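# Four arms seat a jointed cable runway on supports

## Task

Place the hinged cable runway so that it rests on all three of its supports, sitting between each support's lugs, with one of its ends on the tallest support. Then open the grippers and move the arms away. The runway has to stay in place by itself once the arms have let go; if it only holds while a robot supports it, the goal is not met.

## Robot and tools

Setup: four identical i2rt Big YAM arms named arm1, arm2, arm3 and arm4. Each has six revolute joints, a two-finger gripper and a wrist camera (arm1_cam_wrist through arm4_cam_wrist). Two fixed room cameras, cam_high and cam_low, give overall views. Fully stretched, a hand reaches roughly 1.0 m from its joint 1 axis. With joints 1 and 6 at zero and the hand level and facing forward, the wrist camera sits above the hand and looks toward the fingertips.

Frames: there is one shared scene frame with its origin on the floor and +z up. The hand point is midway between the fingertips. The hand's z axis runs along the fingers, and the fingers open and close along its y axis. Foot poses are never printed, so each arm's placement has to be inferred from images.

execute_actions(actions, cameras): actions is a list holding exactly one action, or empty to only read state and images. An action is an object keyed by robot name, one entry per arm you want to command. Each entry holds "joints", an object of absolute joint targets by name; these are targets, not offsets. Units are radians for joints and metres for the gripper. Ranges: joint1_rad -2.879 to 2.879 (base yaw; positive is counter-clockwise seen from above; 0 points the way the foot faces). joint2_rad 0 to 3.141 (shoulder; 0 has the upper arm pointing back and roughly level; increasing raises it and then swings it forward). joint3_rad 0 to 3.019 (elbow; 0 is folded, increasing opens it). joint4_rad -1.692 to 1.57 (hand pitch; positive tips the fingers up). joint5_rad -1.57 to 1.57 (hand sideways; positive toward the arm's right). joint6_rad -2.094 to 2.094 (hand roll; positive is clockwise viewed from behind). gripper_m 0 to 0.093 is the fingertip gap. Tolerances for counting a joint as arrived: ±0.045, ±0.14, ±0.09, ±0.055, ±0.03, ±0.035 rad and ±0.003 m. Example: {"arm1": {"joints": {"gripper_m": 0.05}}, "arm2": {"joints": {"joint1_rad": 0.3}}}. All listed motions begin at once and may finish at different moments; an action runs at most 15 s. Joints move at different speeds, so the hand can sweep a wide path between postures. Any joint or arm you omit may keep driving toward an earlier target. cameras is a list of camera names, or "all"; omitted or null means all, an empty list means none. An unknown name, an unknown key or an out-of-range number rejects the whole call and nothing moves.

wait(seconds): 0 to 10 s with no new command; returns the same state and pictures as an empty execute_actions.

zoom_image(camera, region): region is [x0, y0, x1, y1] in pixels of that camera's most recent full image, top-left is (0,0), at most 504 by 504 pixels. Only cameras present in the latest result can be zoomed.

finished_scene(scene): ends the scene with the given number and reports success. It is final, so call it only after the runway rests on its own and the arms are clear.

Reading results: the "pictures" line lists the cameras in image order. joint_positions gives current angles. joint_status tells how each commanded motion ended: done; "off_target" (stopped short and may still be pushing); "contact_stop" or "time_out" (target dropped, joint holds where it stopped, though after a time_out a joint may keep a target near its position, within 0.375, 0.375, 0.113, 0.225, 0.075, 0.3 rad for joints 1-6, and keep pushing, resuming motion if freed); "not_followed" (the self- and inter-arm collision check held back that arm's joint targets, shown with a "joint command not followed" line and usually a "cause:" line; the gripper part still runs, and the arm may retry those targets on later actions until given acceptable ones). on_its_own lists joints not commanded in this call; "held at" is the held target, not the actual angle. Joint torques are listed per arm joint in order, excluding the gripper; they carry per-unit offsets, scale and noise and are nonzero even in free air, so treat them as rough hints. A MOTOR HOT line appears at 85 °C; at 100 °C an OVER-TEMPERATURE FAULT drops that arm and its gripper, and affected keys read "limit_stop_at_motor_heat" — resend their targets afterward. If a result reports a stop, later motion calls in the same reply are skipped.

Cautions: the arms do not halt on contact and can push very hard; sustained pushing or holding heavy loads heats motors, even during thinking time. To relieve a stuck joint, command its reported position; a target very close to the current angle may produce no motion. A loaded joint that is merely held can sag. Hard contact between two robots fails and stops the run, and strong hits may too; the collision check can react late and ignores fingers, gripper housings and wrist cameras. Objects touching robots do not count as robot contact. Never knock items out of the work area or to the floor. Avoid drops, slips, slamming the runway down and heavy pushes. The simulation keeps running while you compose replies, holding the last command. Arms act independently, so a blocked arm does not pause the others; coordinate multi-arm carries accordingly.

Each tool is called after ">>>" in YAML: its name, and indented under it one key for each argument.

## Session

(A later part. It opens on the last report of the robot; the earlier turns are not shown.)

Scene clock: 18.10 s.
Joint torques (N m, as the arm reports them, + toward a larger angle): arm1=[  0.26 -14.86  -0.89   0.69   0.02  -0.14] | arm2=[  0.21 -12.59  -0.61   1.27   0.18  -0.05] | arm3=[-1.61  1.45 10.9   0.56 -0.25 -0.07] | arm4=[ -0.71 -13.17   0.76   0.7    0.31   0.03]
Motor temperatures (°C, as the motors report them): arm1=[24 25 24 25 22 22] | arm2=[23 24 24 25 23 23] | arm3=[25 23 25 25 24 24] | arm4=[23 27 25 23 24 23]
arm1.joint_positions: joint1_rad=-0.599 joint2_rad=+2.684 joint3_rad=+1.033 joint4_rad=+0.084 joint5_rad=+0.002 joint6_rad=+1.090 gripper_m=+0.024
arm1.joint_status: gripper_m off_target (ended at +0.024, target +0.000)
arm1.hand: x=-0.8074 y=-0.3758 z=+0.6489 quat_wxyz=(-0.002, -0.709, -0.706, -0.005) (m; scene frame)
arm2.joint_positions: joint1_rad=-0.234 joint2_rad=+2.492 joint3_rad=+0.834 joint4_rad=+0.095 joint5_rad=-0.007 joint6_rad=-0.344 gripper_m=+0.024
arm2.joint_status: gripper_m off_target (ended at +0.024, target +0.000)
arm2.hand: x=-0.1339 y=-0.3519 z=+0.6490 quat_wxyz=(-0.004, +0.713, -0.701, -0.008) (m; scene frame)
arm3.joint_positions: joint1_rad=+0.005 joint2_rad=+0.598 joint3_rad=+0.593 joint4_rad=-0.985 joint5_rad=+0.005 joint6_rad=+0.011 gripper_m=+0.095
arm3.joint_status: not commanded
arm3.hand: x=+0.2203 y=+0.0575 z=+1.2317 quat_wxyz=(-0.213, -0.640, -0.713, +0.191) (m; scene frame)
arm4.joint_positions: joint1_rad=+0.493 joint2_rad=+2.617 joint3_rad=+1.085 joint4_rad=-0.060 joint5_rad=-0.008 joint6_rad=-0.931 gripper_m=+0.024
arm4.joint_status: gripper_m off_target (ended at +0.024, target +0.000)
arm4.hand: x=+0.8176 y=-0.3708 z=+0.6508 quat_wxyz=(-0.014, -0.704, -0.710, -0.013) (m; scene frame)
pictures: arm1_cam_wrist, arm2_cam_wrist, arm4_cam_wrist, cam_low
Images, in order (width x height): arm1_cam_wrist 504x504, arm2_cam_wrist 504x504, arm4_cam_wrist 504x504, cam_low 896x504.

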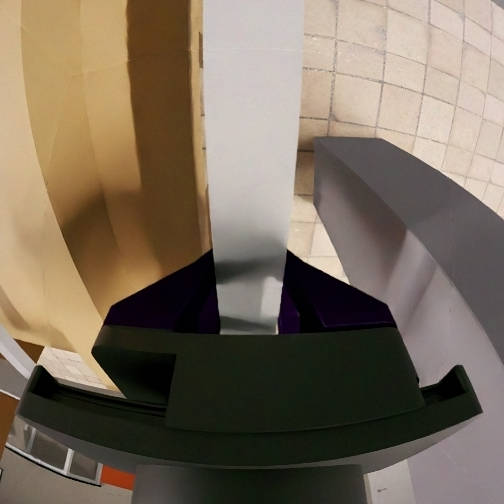

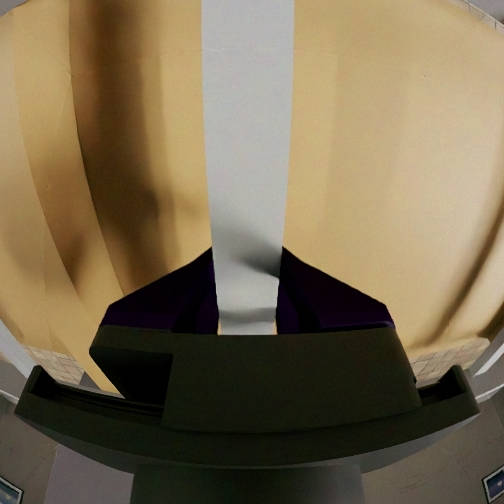

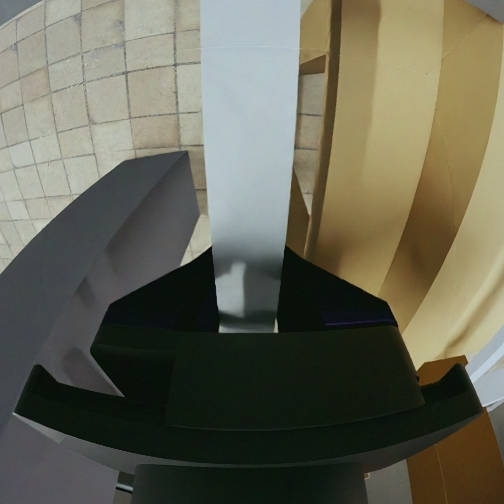

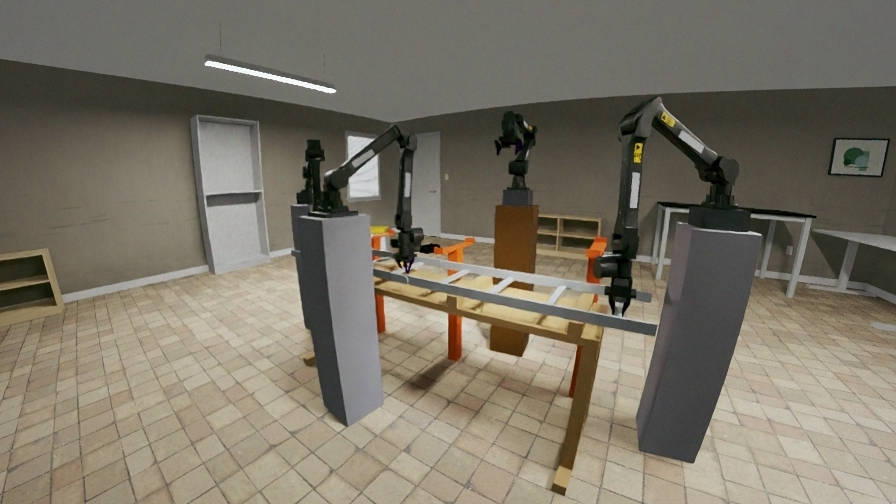

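>>> execute_actions:
  actions:
    - {"arm1":{"joints":{"joint2_rad":2.392,"joint3_rad":0.855,"joint4_rad":-0.034}},"arm2":{"joints":{"joint2_rad":2.166,"joint3_rad":0.721,"joint4_rad":-0.126}},"arm4":{"joints":{"joint2_rad":2.321,"joint3_rad":0.941,"joint4_rad":-0.191}}}
  cameras: ["cam_low"]

>>> execute_actions:
  actions:
    - {"arm1":{"joints":{"joint2_rad":2.049,"joint3_rad":0.749,"joint4_rad":-0.271}},"arm2":{"joints":{"joint2_rad":1.804,"joint3_rad":0.673,"joint4_rad":-0.44}},"arm4":{"joints":{"joint2_rad":2.012,"joint3_rad":0.867,"joint4_rad":-0.426}}}
  cameras: ["cam_low"]

>>> execute_actions:
  actions:
    - {"arm1":{"joints":{"joint2_rad":1.748,"joint3_rad":0.737,"joint4_rad":-0.56}},"arm2":{"joints":{"joint2_rad":1.522,"joint3_rad":0.721,"joint4_rad":-0.77}},"arm4":{"joints":{"joint2_rad":1.757,"joint3_rad":0.879,"joint4_rad":-0.693}},"arm3":{"joints":{"joint1_rad":2.6,"joint2_rad":0.9,"joint3_rad":0.9}}}

Scene clock: 19.83 s.
Joint torques (N m, as the arm reports them, + toward a larger angle): arm1=[  0.24 -17.16  -1.66   0.    -0.58  -0.12] | arm2=[  0.14 -19.92  -1.93  -0.55   0.6   -0.04] | arm3=[-1.51  1.37 10.93  0.54 -0.25 -0.06] | arm4=[ -0.15 -17.27   0.04  -0.64   0.21   0.09]
Motor temperatures (°C, as the motors report them): arm1=[24 26 24 25 23 22] | arm2=[23 24 24 25 23 23] | arm3=[25 23 25 25 24 24] | arm4=[23 27 25 23 24 23]
arm1.joint_positions: joint1_rad=-0.599 joint2_rad=+2.423 joint3_rad=+0.876 joint4_rad=-0.026 joint5_rad=+0.020 joint6_rad=+1.089 gripper_m=+0.024
arm1.joint_status: all done
arm1.hand: x=-0.8112 y=-0.3784 z=+0.7395 quat_wxyz=(-0.001, -0.708, -0.706, +0.004) (m; scene frame)
arm2.joint_positions: joint1_rad=-0.232 joint2_rad=+2.268 joint3_rad=+0.753 joint4_rad=-0.083 joint5_rad=-0.017 joint6_rad=-0.346 gripper_m=+0.024
arm2.joint_status: all done
arm2.hand: x=-0.1366 y=-0.3535 z=+0.7199 quat_wxyz=(+0.014, +0.714, -0.700, -0.005) (m; scene frame)
arm3.joint_positions: joint1_rad=+0.005 joint2_rad=+0.598 joint3_rad=+0.593 joint4_rad=-0.985 joint5_rad=+0.005 joint6_rad=+0.011 gripper_m=+0.095
arm3.joint_status: not commanded
arm3.hand: x=+0.2203 y=+0.0575 z=+1.2317 quat_wxyz=(-0.213, -0.640, -0.713, +0.191) (m; scene frame)
arm4.joint_positions: joint1_rad=+0.489 joint2_rad=+2.382 joint3_rad=+0.954 joint4_rad=-0.165 joint5_rad=-0.006 joint6_rad=-0.937 gripper_m=+0.024
arm4.joint_status: all done
arm4.hand: x=+0.8164 y=-0.3676 z=+0.7348 quat_wxyz=(-0.013, -0.704, -0.710, -0.014) (m; scene frame)
pictures: cam_low
Images, in order (width x height): cam_low 896x504.

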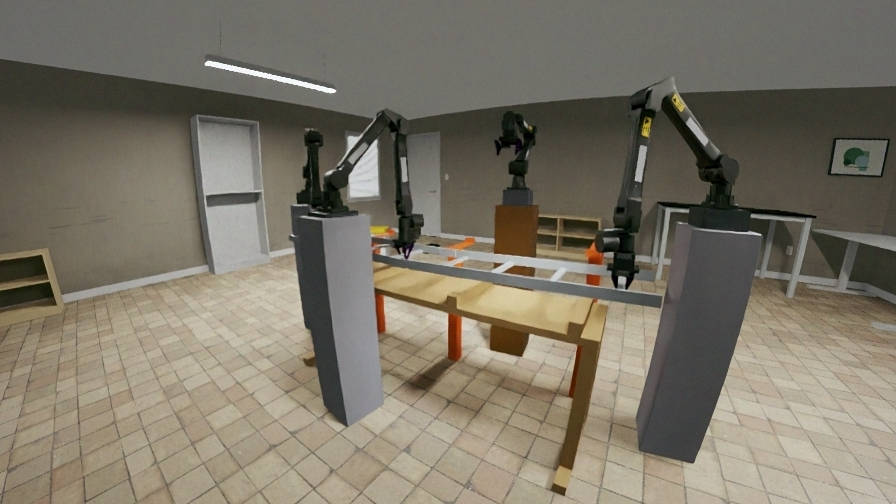

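Scene clock: 22.17 s.
Joint torques (N m, as the arm reports them, + toward a larger angle): arm1=[  0.38 -15.48   1.61  -0.25  -0.69  -0.09] | arm2=[ -0.32 -18.4    2.47  -1.22   0.54  -0.06] | arm3=[-1.61  1.47 10.91  0.54 -0.24 -0.06] | arm4=[ -0.38 -15.76   3.69  -0.82   0.42   0.11]
Motor temperatures (°C, as the motors report them): arm1=[24 26 24 25 23 22] | arm2=[23 24 24 25 23 23] | arm3=[25 23 26 25 24 24] | arm4=[23 27 25 23 24 23]
arm1.joint_positions: joint1_rad=-0.601 joint2_rad=+2.077 joint3_rad=+0.758 joint4_rad=-0.257 joint5_rad=+0.023 joint6_rad=+1.086 gripper_m=+0.024
arm1.joint_status: all done
arm1.hand: x=-0.8141 y=-0.3798 z=+0.8513 quat_wxyz=(+0.000, -0.708, -0.707, +0.006) (m; scene frame)
arm2.joint_positions: joint1_rad=-0.227 joint2_rad=+1.906 joint3_rad=+0.679 joint4_rad=-0.378 joint5_rad=-0.015 joint6_rad=-0.343 gripper_m=+0.024
arm2.joint_status: joint4_rad time_out (moved -0.295 of -0.357); the others done
arm2.on_its_own: joint4_rad reads -0.378 and still pushes toward -0.440 since a time_out
arm2.hand: x=-0.1378 y=-0.3544 z=+0.8304 quat_wxyz=(+0.017, +0.714, -0.700, -0.003) (m; scene frame)
arm3.joint_positions: joint1_rad=+0.005 joint2_rad=+0.598 joint3_rad=+0.593 joint4_rad=-0.985 joint5_rad=+0.005 joint6_rad=+0.011 gripper_m=+0.095
arm3.joint_status: not commanded
arm3.hand: x=+0.2203 y=+0.0575 z=+1.2317 quat_wxyz=(-0.213, -0.640, -0.713, +0.191) (m; scene frame)
arm4.joint_positions: joint1_rad=+0.489 joint2_rad=+2.068 joint3_rad=+0.863 joint4_rad=-0.397 joint5_rad=-0.011 joint6_rad=-0.938 gripper_m=+0.024
arm4.joint_status: all done
arm4.hand: x=+0.8159 y=-0.3671 z=+0.8452 quat_wxyz=(-0.016, -0.703, -0.711, -0.018) (m; scene frame)
pictures: cam_low
Images, in order (width x height): cam_low 896x504.

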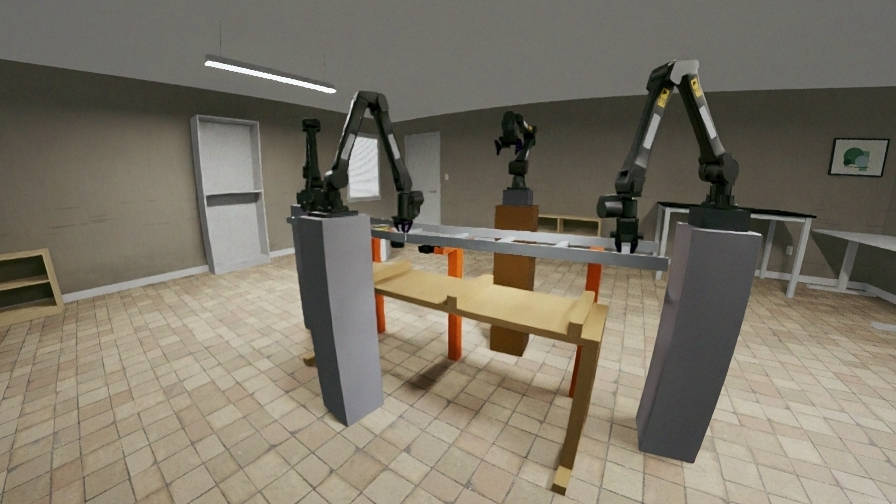

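not run: a stop came earlier in this reply.

>>> execute_actions:
  actions:
    - {"arm1":{"joints":{"joint2_rad":1.72,"joint3_rad":0.737,"joint4_rad":-0.56}},"arm2":{"joints":{"joint2_rad":1.43,"joint3_rad":0.721,"joint4_rad":-0.77}},"arm4":{"joints":{"joint2_rad":1.71,"joint3_rad":0.879,"joint4_rad":-0.693}},"arm3":{"joints":{"joint1_rad":2.6}}}

Scene clock: 24.60 s.
Joint torques (N m, as the arm reports them, + toward a larger angle): arm1=[  1.03 -13.99   5.58  -0.13  -0.64  -0.01] | arm2=[ -0.58 -17.44   8.03  -0.96   0.44  -0.1 ] | arm3=[-0.78  1.43 10.92  0.51 -0.11 -0.04] | arm4=[ -0.97 -14.86   8.03  -0.39   0.39   0.05]
Motor temperatures (°C, as the motors report them): arm1=[24 26 24 25 23 22] | arm2=[23 24 24 25 23 23] | arm3=[25 23 26 25 24 24] | arm4=[23 27 25 23 24 23]
arm1.joint_positions: joint1_rad=-0.609 joint2_rad=+1.749 joint3_rad=+0.733 joint4_rad=-0.549 joint5_rad=+0.021 joint6_rad=+1.078 gripper_m=+0.024
arm1.joint_status: all done
arm1.hand: x=-0.8157 y=-0.3830 z=+0.9593 quat_wxyz=(-0.005, -0.707, -0.707, +0.004) (m; scene frame)
arm2.joint_positions: joint1_rad=-0.225 joint2_rad=+1.548 joint3_rad=+0.691 joint4_rad=-0.713 joint5_rad=-0.013 joint6_rad=-0.341 gripper_m=+0.024
arm2.joint_status: joint4_rad off_target (ended at -0.713, target -0.770); the others done
arm2.hand: x=-0.1377 y=-0.3548 z=+0.9461 quat_wxyz=(+0.001, +0.715, -0.700, -0.010) (m; scene frame)
arm3.joint_positions: joint1_rad=+2.596 joint2_rad=+0.598 joint3_rad=+0.593 joint4_rad=-0.985 joint5_rad=+0.001 joint6_rad=+0.009 gripper_m=+0.095
arm3.joint_status: all done
arm3.hand: x=+0.3015 y=+0.5592 z=+1.2321 quat_wxyz=(-0.240, +0.512, -0.810, -0.156) (m; scene frame)
arm4.joint_positions: joint1_rad=+0.496 joint2_rad=+1.770 joint3_rad=+0.855 joint4_rad=-0.675 joint5_rad=-0.010 joint6_rad=-0.932 gripper_m=+0.024
arm4.joint_status: all done
arm4.hand: x=+0.8153 y=-0.3688 z=+0.9564 quat_wxyz=(-0.015, -0.703, -0.711, -0.012) (m; scene frame)
pictures: arm1_cam_wrist, arm2_cam_wrist, arm3_cam_wrist, arm4_cam_wrist, cam_high, cam_low
Images, in order (width x height): arm1_cam_wrist 504x504, arm2_cam_wrist 504x504, arm3_cam_wrist 504x504, arm4_cam_wrist 504x504, cam_high 896x504, cam_low 896x504.

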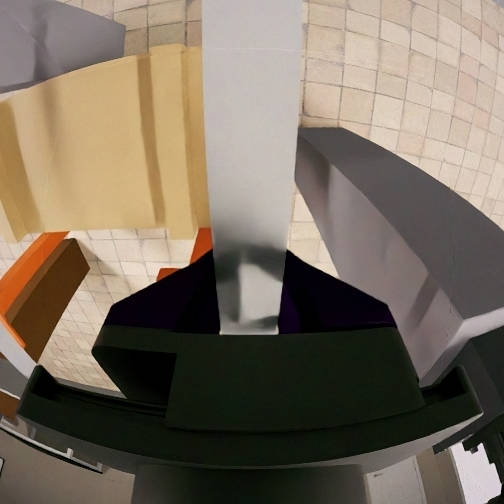

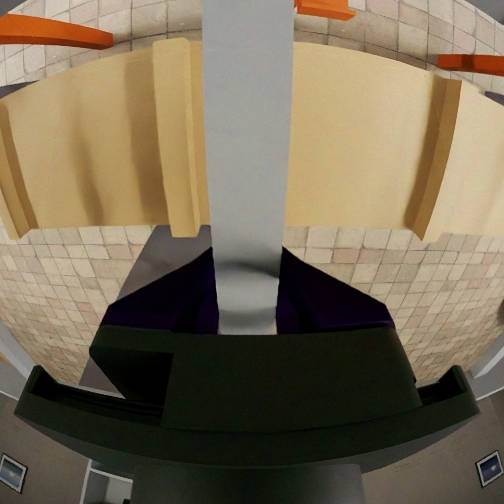

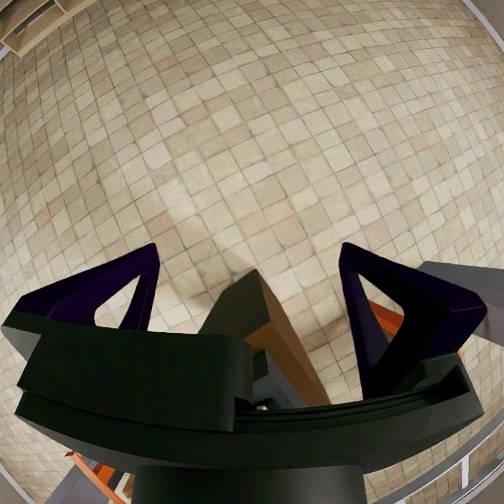

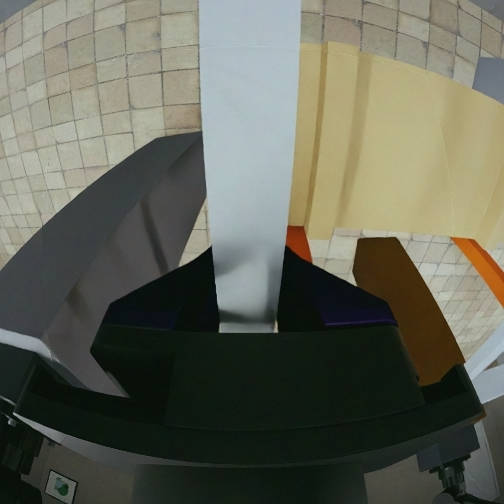

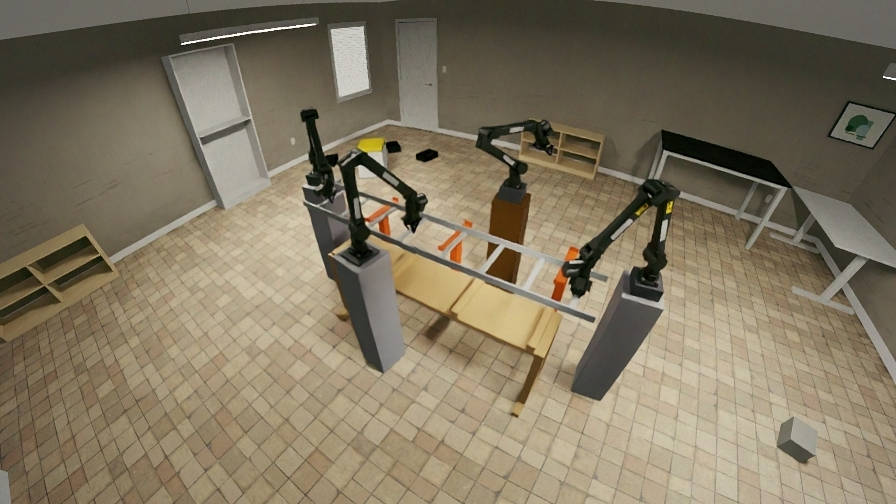

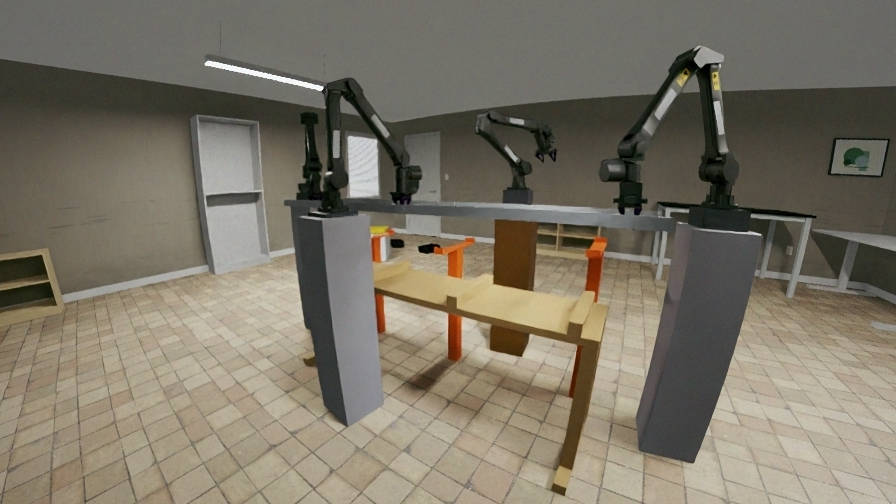

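>>> execute_actions:
  actions:
    - {"arm1":{"joints":{"joint1_rad":-0.03,"joint2_rad":1.655,"joint3_rad":0.635,"joint4_rad":-0.52,"joint6_rad":1.647}},"arm2":{"joints":{"joint1_rad":-0.106,"joint2_rad":1.78,"joint3_rad":1.30,"joint4_rad":-0.96,"joint6_rad":-0.208}},"arm4":{"joints":{"joint1_rad":-0.017,"joint2_rad":1.56,"joint3_rad":0.68,"joint4_rad":-0.635,"joint6_rad":-1.445}}}

Scene clock: 28.13 s.
Joint torques (N m, as the arm reports them, + toward a larger angle): arm1=[  1.49 -13.69   5.97   0.19  -1.24   0.13] | arm2=[ -0.69 -29.67  12.    -2.55   0.78   0.07] | arm3=[-0.78  1.56 10.9   0.54 -0.11 -0.04] | arm4=[ -1.09 -12.77   7.9   -0.8    0.89  -0.01]
Motor temperatures (°C, as the motors report them): arm1=[24 26 24 25 23 22] | arm2=[23 25 25 25 23 23] | arm3=[25 23 26 25 24 24] | arm4=[23 27 26 23 24 23]
arm1.joint_positions: joint1_rad=-0.054 joint2_rad=+1.699 joint3_rad=+0.619 joint4_rad=-0.518 joint5_rad=+0.039 joint6_rad=+1.631 gripper_m=+0.024
arm1.joint_status: all done
arm1.hand: x=-0.8184 y=-0.1977 z=+0.9550 quat_wxyz=(-0.005, -0.707, -0.707, +0.017) (m; scene frame)
arm2.joint_positions: joint1_rad=-0.100 joint2_rad=+1.964 joint3_rad=+1.226 joint4_rad=-0.861 joint5_rad=-0.021 joint6_rad=-0.217 gripper_m=+0.024
arm2.joint_status: joint2_rad time_out (moved +0.416 of +0.232); joint4_rad time_out (moved -0.147 of -0.247); the others done
arm2.on_its_own: joint2_rad reads +1.964 and still pushes toward +1.780 since a time_out; joint4_rad reads -0.861 and still pushes toward -0.960 since a time_out
arm2.hand: x=-0.1456 y=-0.1731 z=+0.9228 quat_wxyz=(+0.016, +0.715, -0.699, -0.005) (m; scene frame)
arm3.joint_positions: joint1_rad=+2.596 joint2_rad=+0.598 joint3_rad=+0.593 joint4_rad=-0.985 joint5_rad=+0.001 joint6_rad=+0.009 gripper_m=+0.095
arm3.joint_status: not commanded
arm3.hand: x=+0.3015 y=+0.5592 z=+1.2321 quat_wxyz=(-0.240, +0.512, -0.810, -0.156) (m; scene frame)
arm4.joint_positions: joint1_rad=-0.007 joint2_rad=+1.627 joint3_rad=+0.651 joint4_rad=-0.606 joint5_rad=-0.021 joint6_rad=-1.437 gripper_m=+0.024
arm4.joint_status: all done
arm4.hand: x=+0.8074 y=-0.1811 z=+0.9580 quat_wxyz=(-0.020, -0.702, -0.712, -0.001) (m; scene frame)
pictures: arm1_cam_wrist, arm2_cam_wrist, arm3_cam_wrist, arm4_cam_wrist, cam_high, cam_low
Images, in order (width x height): arm1_cam_wrist 504x504, arm2_cam_wrist 504x504, arm3_cam_wrist 504x504, arm4_cam_wrist 504x504, cam_high 896x504, cam_low 896x504.

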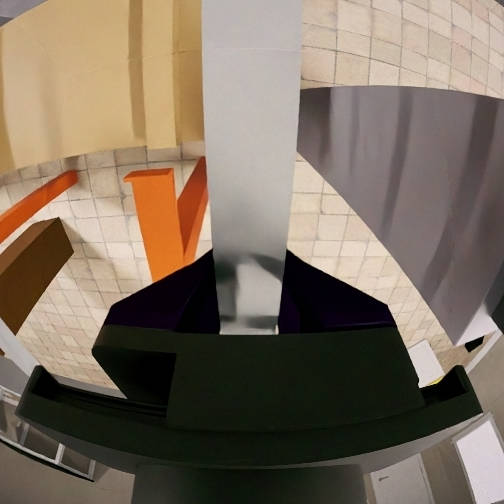

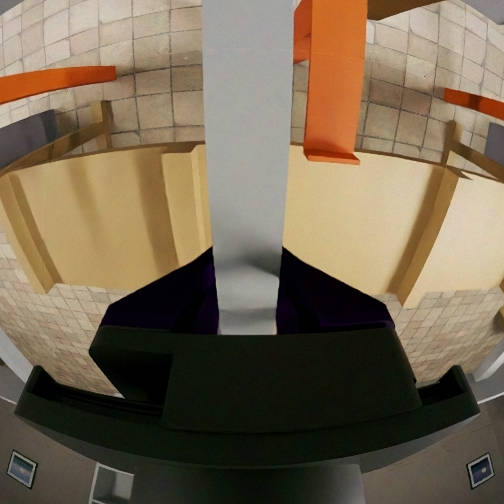

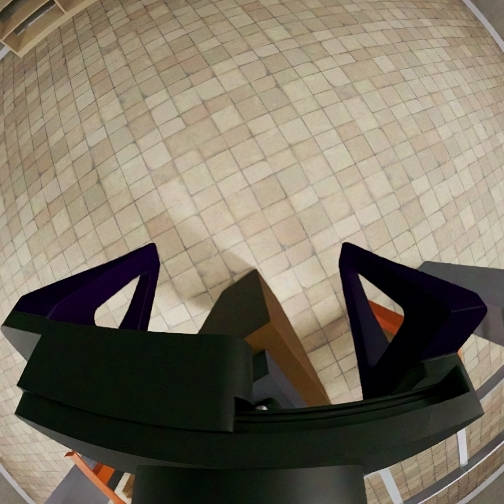

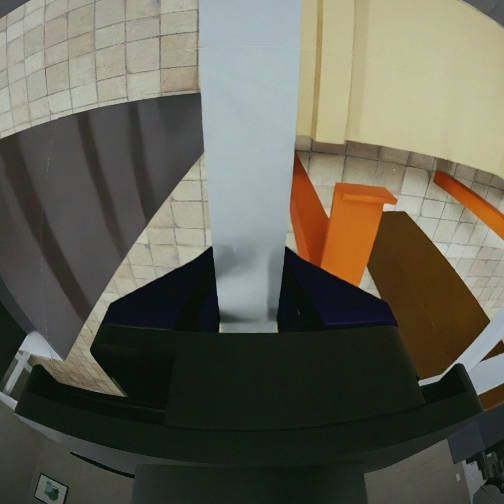

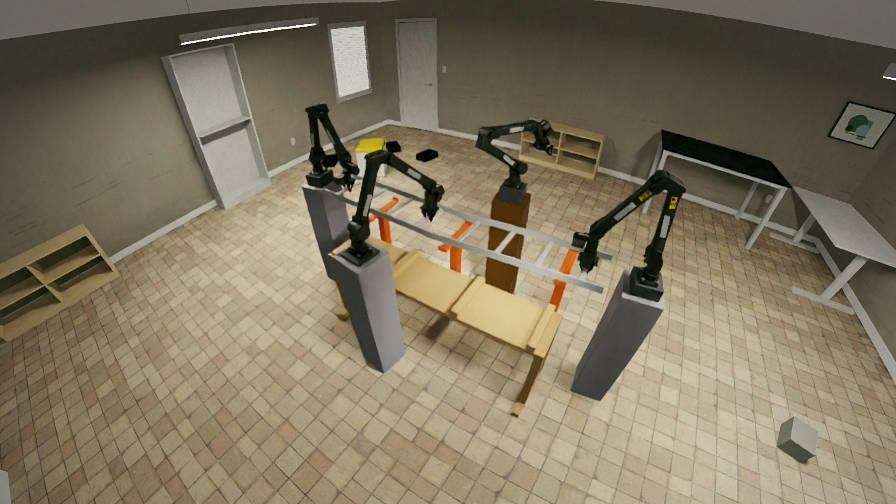

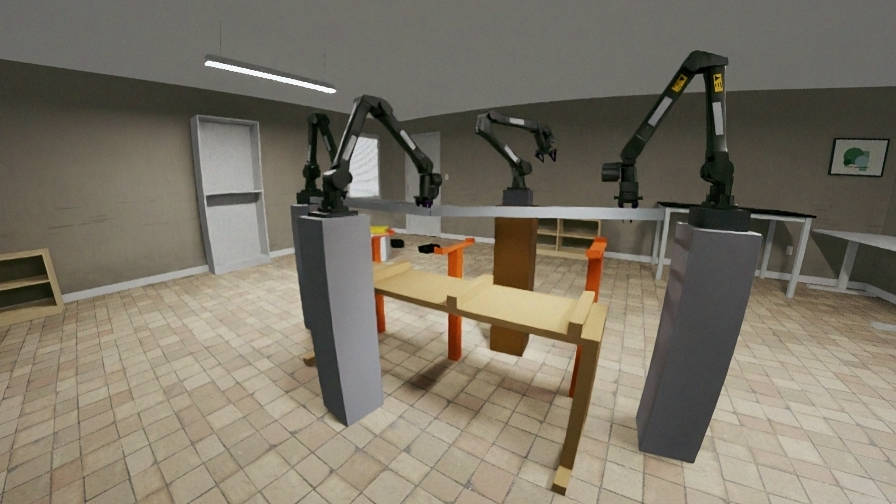

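>>> execute_actions:
  actions:
    - {"arm3":{"joints":{"joint1_rad":-0.234,"joint6_rad":-0.133}}}
  cameras: []

>>> execute_actions:
  actions:
    - {"arm3":{"joints":{"joint2_rad":1.835,"joint3_rad":1.215,"joint4_rad":-0.95,"joint5_rad":0}}}
  cameras: ["arm3_cam_wrist","cam_high"]

Scene clock: 30.87 s.
Joint torques (N m, as the arm reports them, + toward a larger angle): arm1=[  1.5  -13.68   5.95   0.18  -1.23   0.13] | arm2=[ -0.7  -29.6   12.01  -2.56   0.78   0.07] | arm3=[-1.54  1.46 10.89  0.54 -0.11 -0.05] | arm4=[ -1.19 -12.79   7.88  -0.81   0.89  -0.01]
Motor temperatures (°C, as the motors report them): arm1=[24 26 25 25 23 22] | arm2=[23 26 25 25 23 23] | arm3=[25 23 26 25 24 24] | arm4=[23 27 26 23 25 23]
arm1.joint_positions: joint1_rad=-0.054 joint2_rad=+1.699 joint3_rad=+0.619 joint4_rad=-0.518 joint5_rad=+0.039 joint6_rad=+1.631 gripper_m=+0.024
arm1.joint_status: not commanded
arm1.hand: x=-0.8184 y=-0.1977 z=+0.9550 quat_wxyz=(-0.005, -0.707, -0.707, +0.017) (m; scene frame)
arm2.joint_positions: joint1_rad=-0.100 joint2_rad=+1.964 joint3_rad=+1.226 joint4_rad=-0.861 joint5_rad=-0.021 joint6_rad=-0.217 gripper_m=+0.024
arm2.joint_status: not commanded
arm2.on_its_own: joint2_rad reads +1.964 and still pushes toward +1.780 since a time_out; joint4_rad reads -0.861 and still pushes toward -0.960 since a time_out
arm2.hand: x=-0.1456 y=-0.1731 z=+0.9228 quat_wxyz=(+0.016, +0.715, -0.699, -0.005) (m; scene frame)
arm3.joint_positions: joint1_rad=-0.230 joint2_rad=+0.598 joint3_rad=+0.593 joint4_rad=-0.985 joint5_rad=+0.001 joint6_rad=-0.123 gripper_m=+0.095
arm3.joint_status: all done
arm3.hand: x=+0.1591 y=+0.0577 z=+1.2318 quat_wxyz=(-0.176, -0.675, -0.680, +0.226) (m; scene frame)
arm4.joint_positions: joint1_rad=-0.007 joint2_rad=+1.627 joint3_rad=+0.651 joint4_rad=-0.606 joint5_rad=-0.021 joint6_rad=-1.437 gripper_m=+0.024
arm4.joint_status: not commanded
arm4.hand: x=+0.8074 y=-0.1811 z=+0.9580 quat_wxyz=(-0.020, -0.702, -0.712, -0.001) (m; scene frame)
pictures: none
No camera images: the call's "cameras" was empty. Leave "cameras" out to get every camera's image.

Scene clock: 32.70 s.
Joint torques (N m, as the arm reports them, + toward a larger angle): arm1=[  1.49 -13.62   5.96   0.19  -1.24   0.13] | arm2=[ -0.67 -29.69  11.98  -2.54   0.78   0.07] | arm3=[ -1.54 -12.21   9.64   0.24  -0.11  -0.05] | arm4=[ -1.17 -12.56   7.92  -0.85   0.87  -0.01]
Motor temperatures (°C, as the motors report them): arm1=[24 26 25 25 23 22] | arm2=[23 26 26 25 23 23] | arm3=[25 23 26 25 24 24] | arm4=[23 27 26 23 25 23]
arm1.joint_positions: joint1_rad=-0.054 joint2_rad=+1.699 joint3_rad=+0.619 joint4_rad=-0.518 joint5_rad=+0.039 joint6_rad=+1.631 gripper_m=+0.024
arm1.joint_status: not commanded
arm1.hand: x=-0.8184 y=-0.1977 z=+0.9550 quat_wxyz=(-0.005, -0.707, -0.707, +0.017) (m; scene frame)
arm2.joint_positions: joint1_rad=-0.100 joint2_rad=+1.964 joint3_rad=+1.226 joint4_rad=-0.861 joint5_rad=-0.021 joint6_rad=-0.217 gripper_m=+0.024
arm2.joint_status: not commanded
arm2.on_its_own: joint2_rad reads +1.964 and still pushes toward +1.780 since a time_out; joint4_rad reads -0.861 and still pushes toward -0.960 since a time_out
arm2.hand: x=-0.1456 y=-0.1731 z=+0.9228 quat_wxyz=(+0.016, +0.715, -0.699, -0.005) (m; scene frame)
arm3.joint_positions: joint1_rad=-0.230 joint2_rad=+1.838 joint3_rad=+1.191 joint4_rad=-0.954 joint5_rad=+0.001 joint6_rad=-0.123 gripper_m=+0.095
arm3.joint_status: all done
arm3.hand: x=+0.1332 y=-0.1612 z=+1.0408 quat_wxyz=(+0.011, -0.705, -0.710, -0.011) (m; scene frame)
arm4.joint_positions: joint1_rad=-0.007 joint2_rad=+1.627 joint3_rad=+0.651 joint4_rad=-0.606 joint5_rad=-0.021 joint6_rad=-1.437 gripper_m=+0.024
arm4.joint_status: not commanded
arm4.hand: x=+0.8074 y=-0.1811 z=+0.9580 quat_wxyz=(-0.020, -0.702, -0.712, -0.001) (m; scene frame)
pictures: arm3_cam_wrist, cam_high
Images, in order (width x height): arm3_cam_wrist 504x504, cam_high 896x504.

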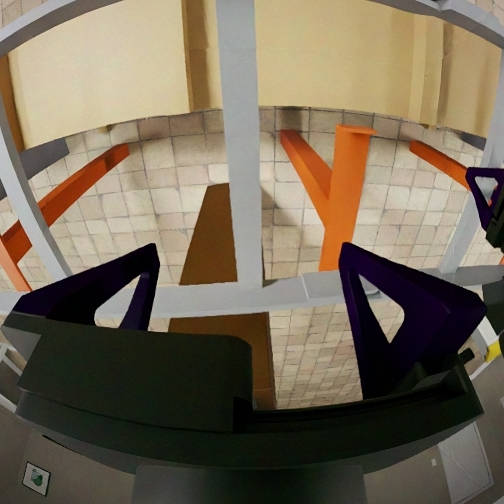

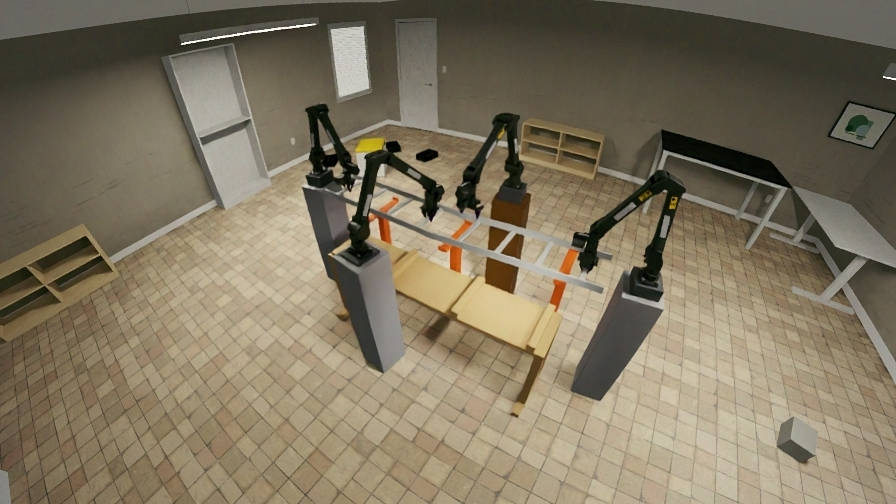

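>>> execute_actions:
  actions:
    - {"arm3":{"joints":{"joint2_rad":2.06,"joint3_rad":1.17,"joint4_rad":-0.667}}}
  cameras: []

>>> execute_actions:
  actions:
    - {"arm3":{"joints":{"gripper_m":0}}}
  cameras: ["arm3_cam_wrist","cam_low"]

Scene clock: 33.87 s.
Joint torques (N m, as the arm reports them, + toward a larger angle): arm1=[  1.49 -13.72   5.95   0.19  -1.24   0.13] | arm2=[ -0.69 -29.65  11.96  -2.54   0.79   0.06] | arm3=[ -1.56 -14.31   6.86   0.79  -0.12  -0.05] | arm4=[ -1.1  -12.76   7.94  -0.85   0.89  -0.02]
Motor temperatures (°C, as the motors report them): arm1=[24 26 25 25 24 22] | arm2=[23 27 26 25 23 23] | arm3=[25 23 26 25 24 24] | arm4=[23 27 26 23 25 23]
arm1.joint_positions: joint1_rad=-0.054 joint2_rad=+1.699 joint3_rad=+0.619 joint4_rad=-0.518 joint5_rad=+0.039 joint6_rad=+1.631 gripper_m=+0.024
arm1.joint_status: not commanded
arm1.hand: x=-0.8184 y=-0.1977 z=+0.9550 quat_wxyz=(-0.005, -0.707, -0.707, +0.017) (m; scene frame)
arm2.joint_positions: joint1_rad=-0.100 joint2_rad=+1.964 joint3_rad=+1.226 joint4_rad=-0.861 joint5_rad=-0.021 joint6_rad=-0.217 gripper_m=+0.024
arm2.joint_status: not commanded
arm2.on_its_own: joint2_rad reads +1.964 and still pushes toward +1.780 since a time_out; joint4_rad reads -0.861 and still pushes toward -0.960 since a time_out
arm2.hand: x=-0.1456 y=-0.1731 z=+0.9228 quat_wxyz=(+0.016, +0.715, -0.699, -0.005) (m; scene frame)
arm3.joint_positions: joint1_rad=-0.230 joint2_rad=+2.075 joint3_rad=+1.158 joint4_rad=-0.682 joint5_rad=+0.001 joint6_rad=-0.123 gripper_m=+0.095
arm3.joint_status: all done
arm3.hand: x=+0.1324 y=-0.1659 z=+0.9192 quat_wxyz=(+0.010, -0.705, -0.710, -0.011) (m; scene frame)
arm4.joint_positions: joint1_rad=-0.007 joint2_rad=+1.627 joint3_rad=+0.651 joint4_rad=-0.606 joint5_rad=-0.021 joint6_rad=-1.437 gripper_m=+0.024
arm4.joint_status: not commanded
arm4.hand: x=+0.8074 y=-0.1811 z=+0.9580 quat_wxyz=(-0.020, -0.702, -0.712, -0.001) (m; scene frame)
pictures: none
No camera images: the call's "cameras" was empty. Leave "cameras" out to get every camera's image.

Scene clock: 34.60 s.
Joint torques (N m, as the arm reports them, + toward a larger angle): arm1=[  1.45 -13.72   6.02   0.21  -1.23   0.13] | arm2=[ -0.43 -29.64  12.03  -2.52   0.78   0.05] | arm3=[ -1.7  -14.11   6.87   0.67   0.23   0.16] | arm4=[ -1.16 -12.81   7.7   -0.85   0.88  -0.02]
Motor temperatures (°C, as the motors report them): arm1=[24 26 25 25 24 22] | arm2=[23 27 26 25 23 23] | arm3=[25 23 26 25 24 24] | arm4=[23 27 26 23 25 23]
arm1.joint_positions: joint1_rad=-0.055 joint2_rad=+1.699 joint3_rad=+0.619 joint4_rad=-0.518 joint5_rad=+0.039 joint6_rad=+1.631 gripper_m=+0.024
arm1.joint_status: not commanded
arm1.hand: x=-0.8185 y=-0.1978 z=+0.9550 quat_wxyz=(-0.005, -0.707, -0.707, +0.017) (m; scene frame)
arm2.joint_positions: joint1_rad=-0.100 joint2_rad=+1.964 joint3_rad=+1.226 joint4_rad=-0.861 joint5_rad=-0.021 joint6_rad=-0.217 gripper_m=+0.024
arm2.joint_status: not commanded
arm2.on_its_own: joint2_rad reads +1.964 and still pushes toward +1.780 since a time_out; joint4_rad reads -0.861 and still pushes toward -0.960 since a time_out
arm2.hand: x=-0.1456 y=-0.1731 z=+0.9228 quat_wxyz=(+0.016, +0.715, -0.699, -0.005) (m; scene frame)
arm3.joint_positions: joint1_rad=-0.227 joint2_rad=+2.075 joint3_rad=+1.158 joint4_rad=-0.682 joint5_rad=-0.009 joint6_rad=-0.143 gripper_m=+0.025
arm3.joint_status: gripper_m off_target (ended at +0.025, target +0.000)
arm3.hand: x=+0.1353 y=-0.1664 z=+0.9192 quat_wxyz=(+0.006, -0.697, -0.717, -0.014) (m; scene frame)
arm4.joint_positions: joint1_rad=-0.006 joint2_rad=+1.627 joint3_rad=+0.651 joint4_rad=-0.606 joint5_rad=-0.021 joint6_rad=-1.436 gripper_m=+0.024
arm4.joint_status: not commanded
arm4.hand: x=+0.8075 y=-0.1813 z=+0.9580 quat_wxyz=(-0.020, -0.702, -0.712, -0.001) (m; scene frame)
pictures: arm3_cam_wrist, cam_low
Images, in order (width x height): arm3_cam_wrist 504x504, cam_low 896x504.

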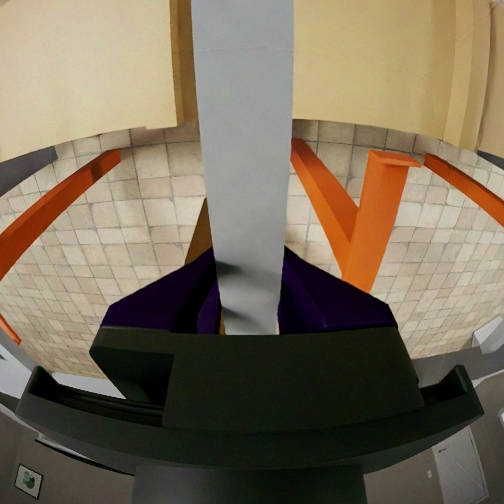

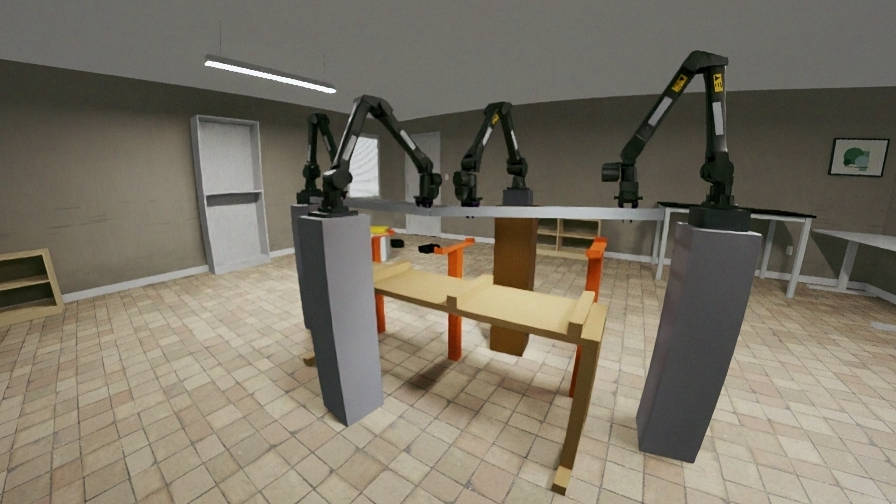

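>>> execute_actions:
  actions:
    - {"arm1":{"joints":{"joint1_rad":0.50,"joint2_rad":1.77,"joint3_rad":0.83,"joint4_rad":-0.593,"joint6_rad":2.09}},"arm2":{"joints":{"joint1_rad":-0.048,"joint2_rad":2.25,"joint3_rad":2.10,"joint4_rad":-1.26,"joint6_rad":-0.15}},"arm3":{"joints":{"joint1_rad":-0.312,"joint2_rad":1.64,"joint3_rad":0.62,"joint4_rad":-0.472,"joint6_rad":-0.21}},"arm4":{"joints":{"joint1_rad":-0.61,"joint2_rad":1.63,"joint3_rad":0.775,"joint4_rad":-0.653,"joint6_rad":-2.04}}}

Scene clock: 37.70 s.
Joint torques (N m, as the arm reports them, + toward a larger angle): arm1=[  2.81 -16.2    8.38  -0.34  -0.61  -0.14] | arm2=[ -0.67 -30.38  16.13  -0.66   0.07   0.13] | arm3=[ -1.68 -13.08   7.1   -0.48  -0.24   0.29] | arm4=[ -1.04 -12.48   9.09  -0.71  -0.1    0.07]
Motor temperatures (°C, as the motors report them): arm1=[24 26 25 25 24 22] | arm2=[23 28 28 25 23 23] | arm3=[25 23 26 25 24 24] | arm4=[23 27 26 23 25 23]
arm1.joint_positions: joint1_rad=+0.459 joint2_rad=+1.820 joint3_rad=+0.791 joint4_rad=-0.580 joint5_rad=+0.020 joint6_rad=+2.100 gripper_m=+0.024
arm1.joint_status: all done
arm1.hand: x=-0.8176 y=-0.0123 z=+0.9497 quat_wxyz=(-0.005, -0.691, -0.723, +0.015) (m; scene frame)
arm2.joint_positions: joint1_rad=-0.041 joint2_rad=+2.352 joint3_rad=+1.995 joint4_rad=-1.213 joint5_rad=-0.003 joint6_rad=-0.167 gripper_m=+0.024
arm2.joint_status: joint3_rad time_out (moved +0.769 of +0.874); the others done
arm2.on_its_own: joint3_rad reads +1.995 and still pushes toward +2.100 since a time_out
arm2.hand: x=-0.1459 y=+0.0186 z=+0.9450 quat_wxyz=(-0.001, +0.718, -0.696, -0.005) (m; scene frame)
arm3.joint_positions: joint1_rad=-0.306 joint2_rad=+1.728 joint3_rad=+0.586 joint4_rad=-0.462 joint5_rad=+0.004 joint6_rad=-0.230 gripper_m=+0.025
arm3.joint_status: all done
arm3.hand: x=+0.1316 y=+0.0270 z=+0.9402 quat_wxyz=(+0.012, -0.693, -0.720, -0.012) (m; scene frame)
arm4.joint_positions: joint1_rad=-0.601 joint2_rad=+1.677 joint3_rad=+0.735 joint4_rad=-0.629 joint5_rad=+0.000 joint6_rad=-2.039 gripper_m=+0.024
arm4.joint_status: all done
arm4.hand: x=+0.8067 y=+0.0230 z=+0.9588 quat_wxyz=(-0.008, -0.699, -0.715, -0.003) (m; scene frame)
pictures: arm1_cam_wrist, arm2_cam_wrist, arm3_cam_wrist, arm4_cam_wrist, cam_high, cam_low
Images, in order (width x height): arm1_cam_wrist 504x504, arm2_cam_wrist 504x504, arm3_cam_wrist 504x504, arm4_cam_wrist 504x504, cam_high 896x504, cam_low 896x504.

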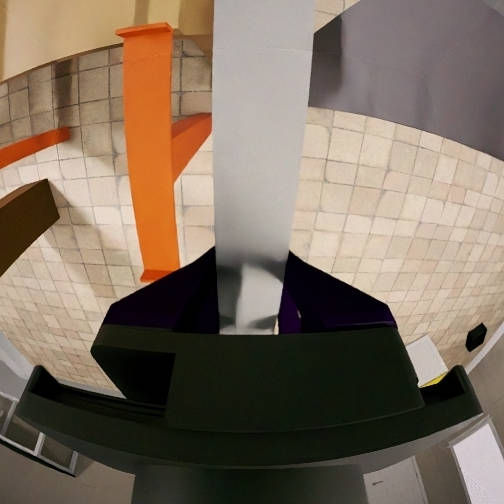

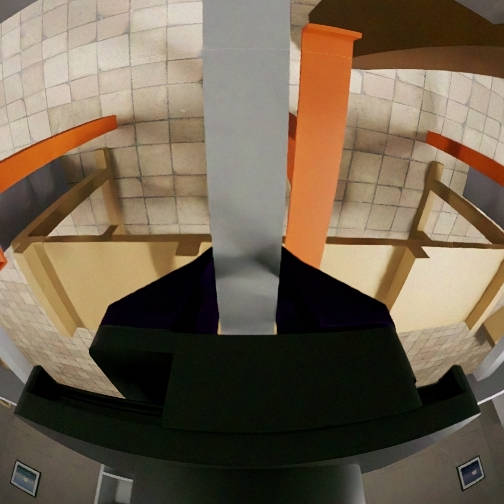

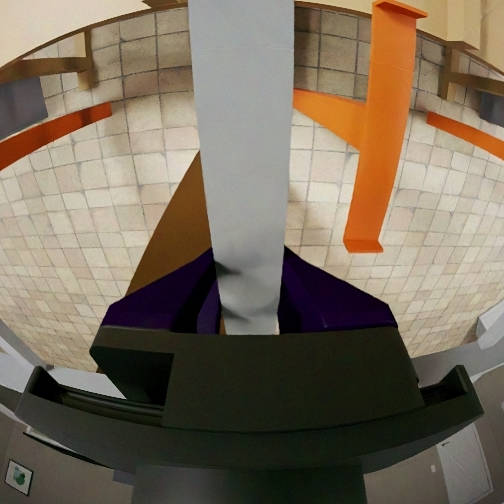

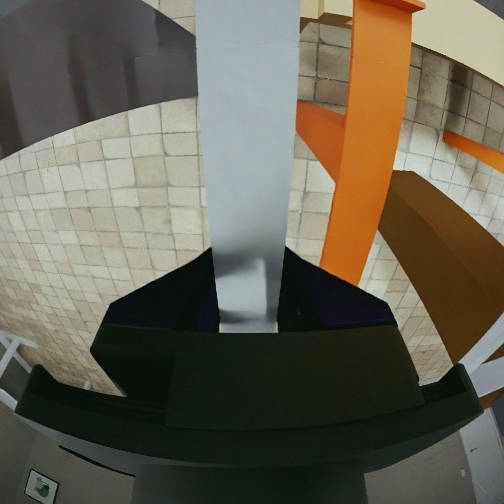

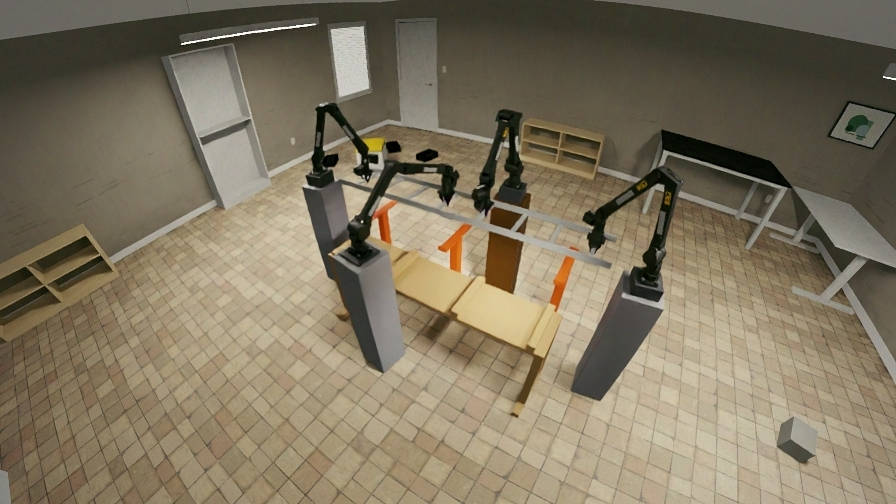

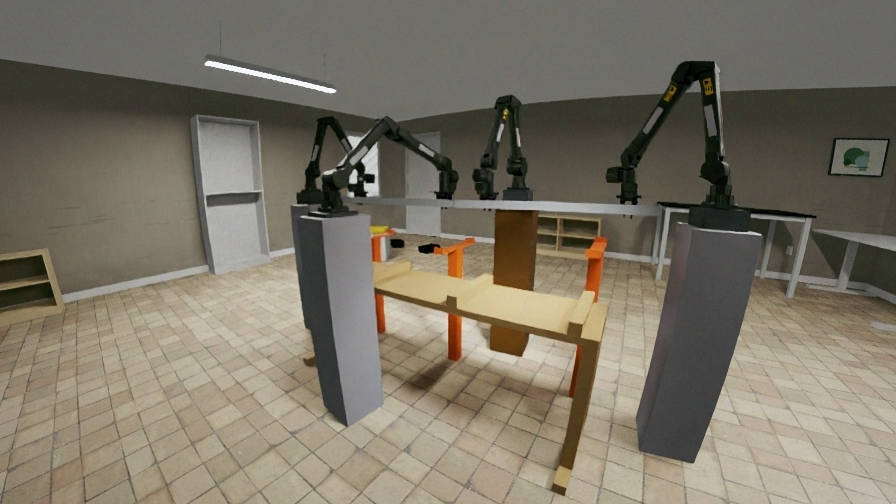

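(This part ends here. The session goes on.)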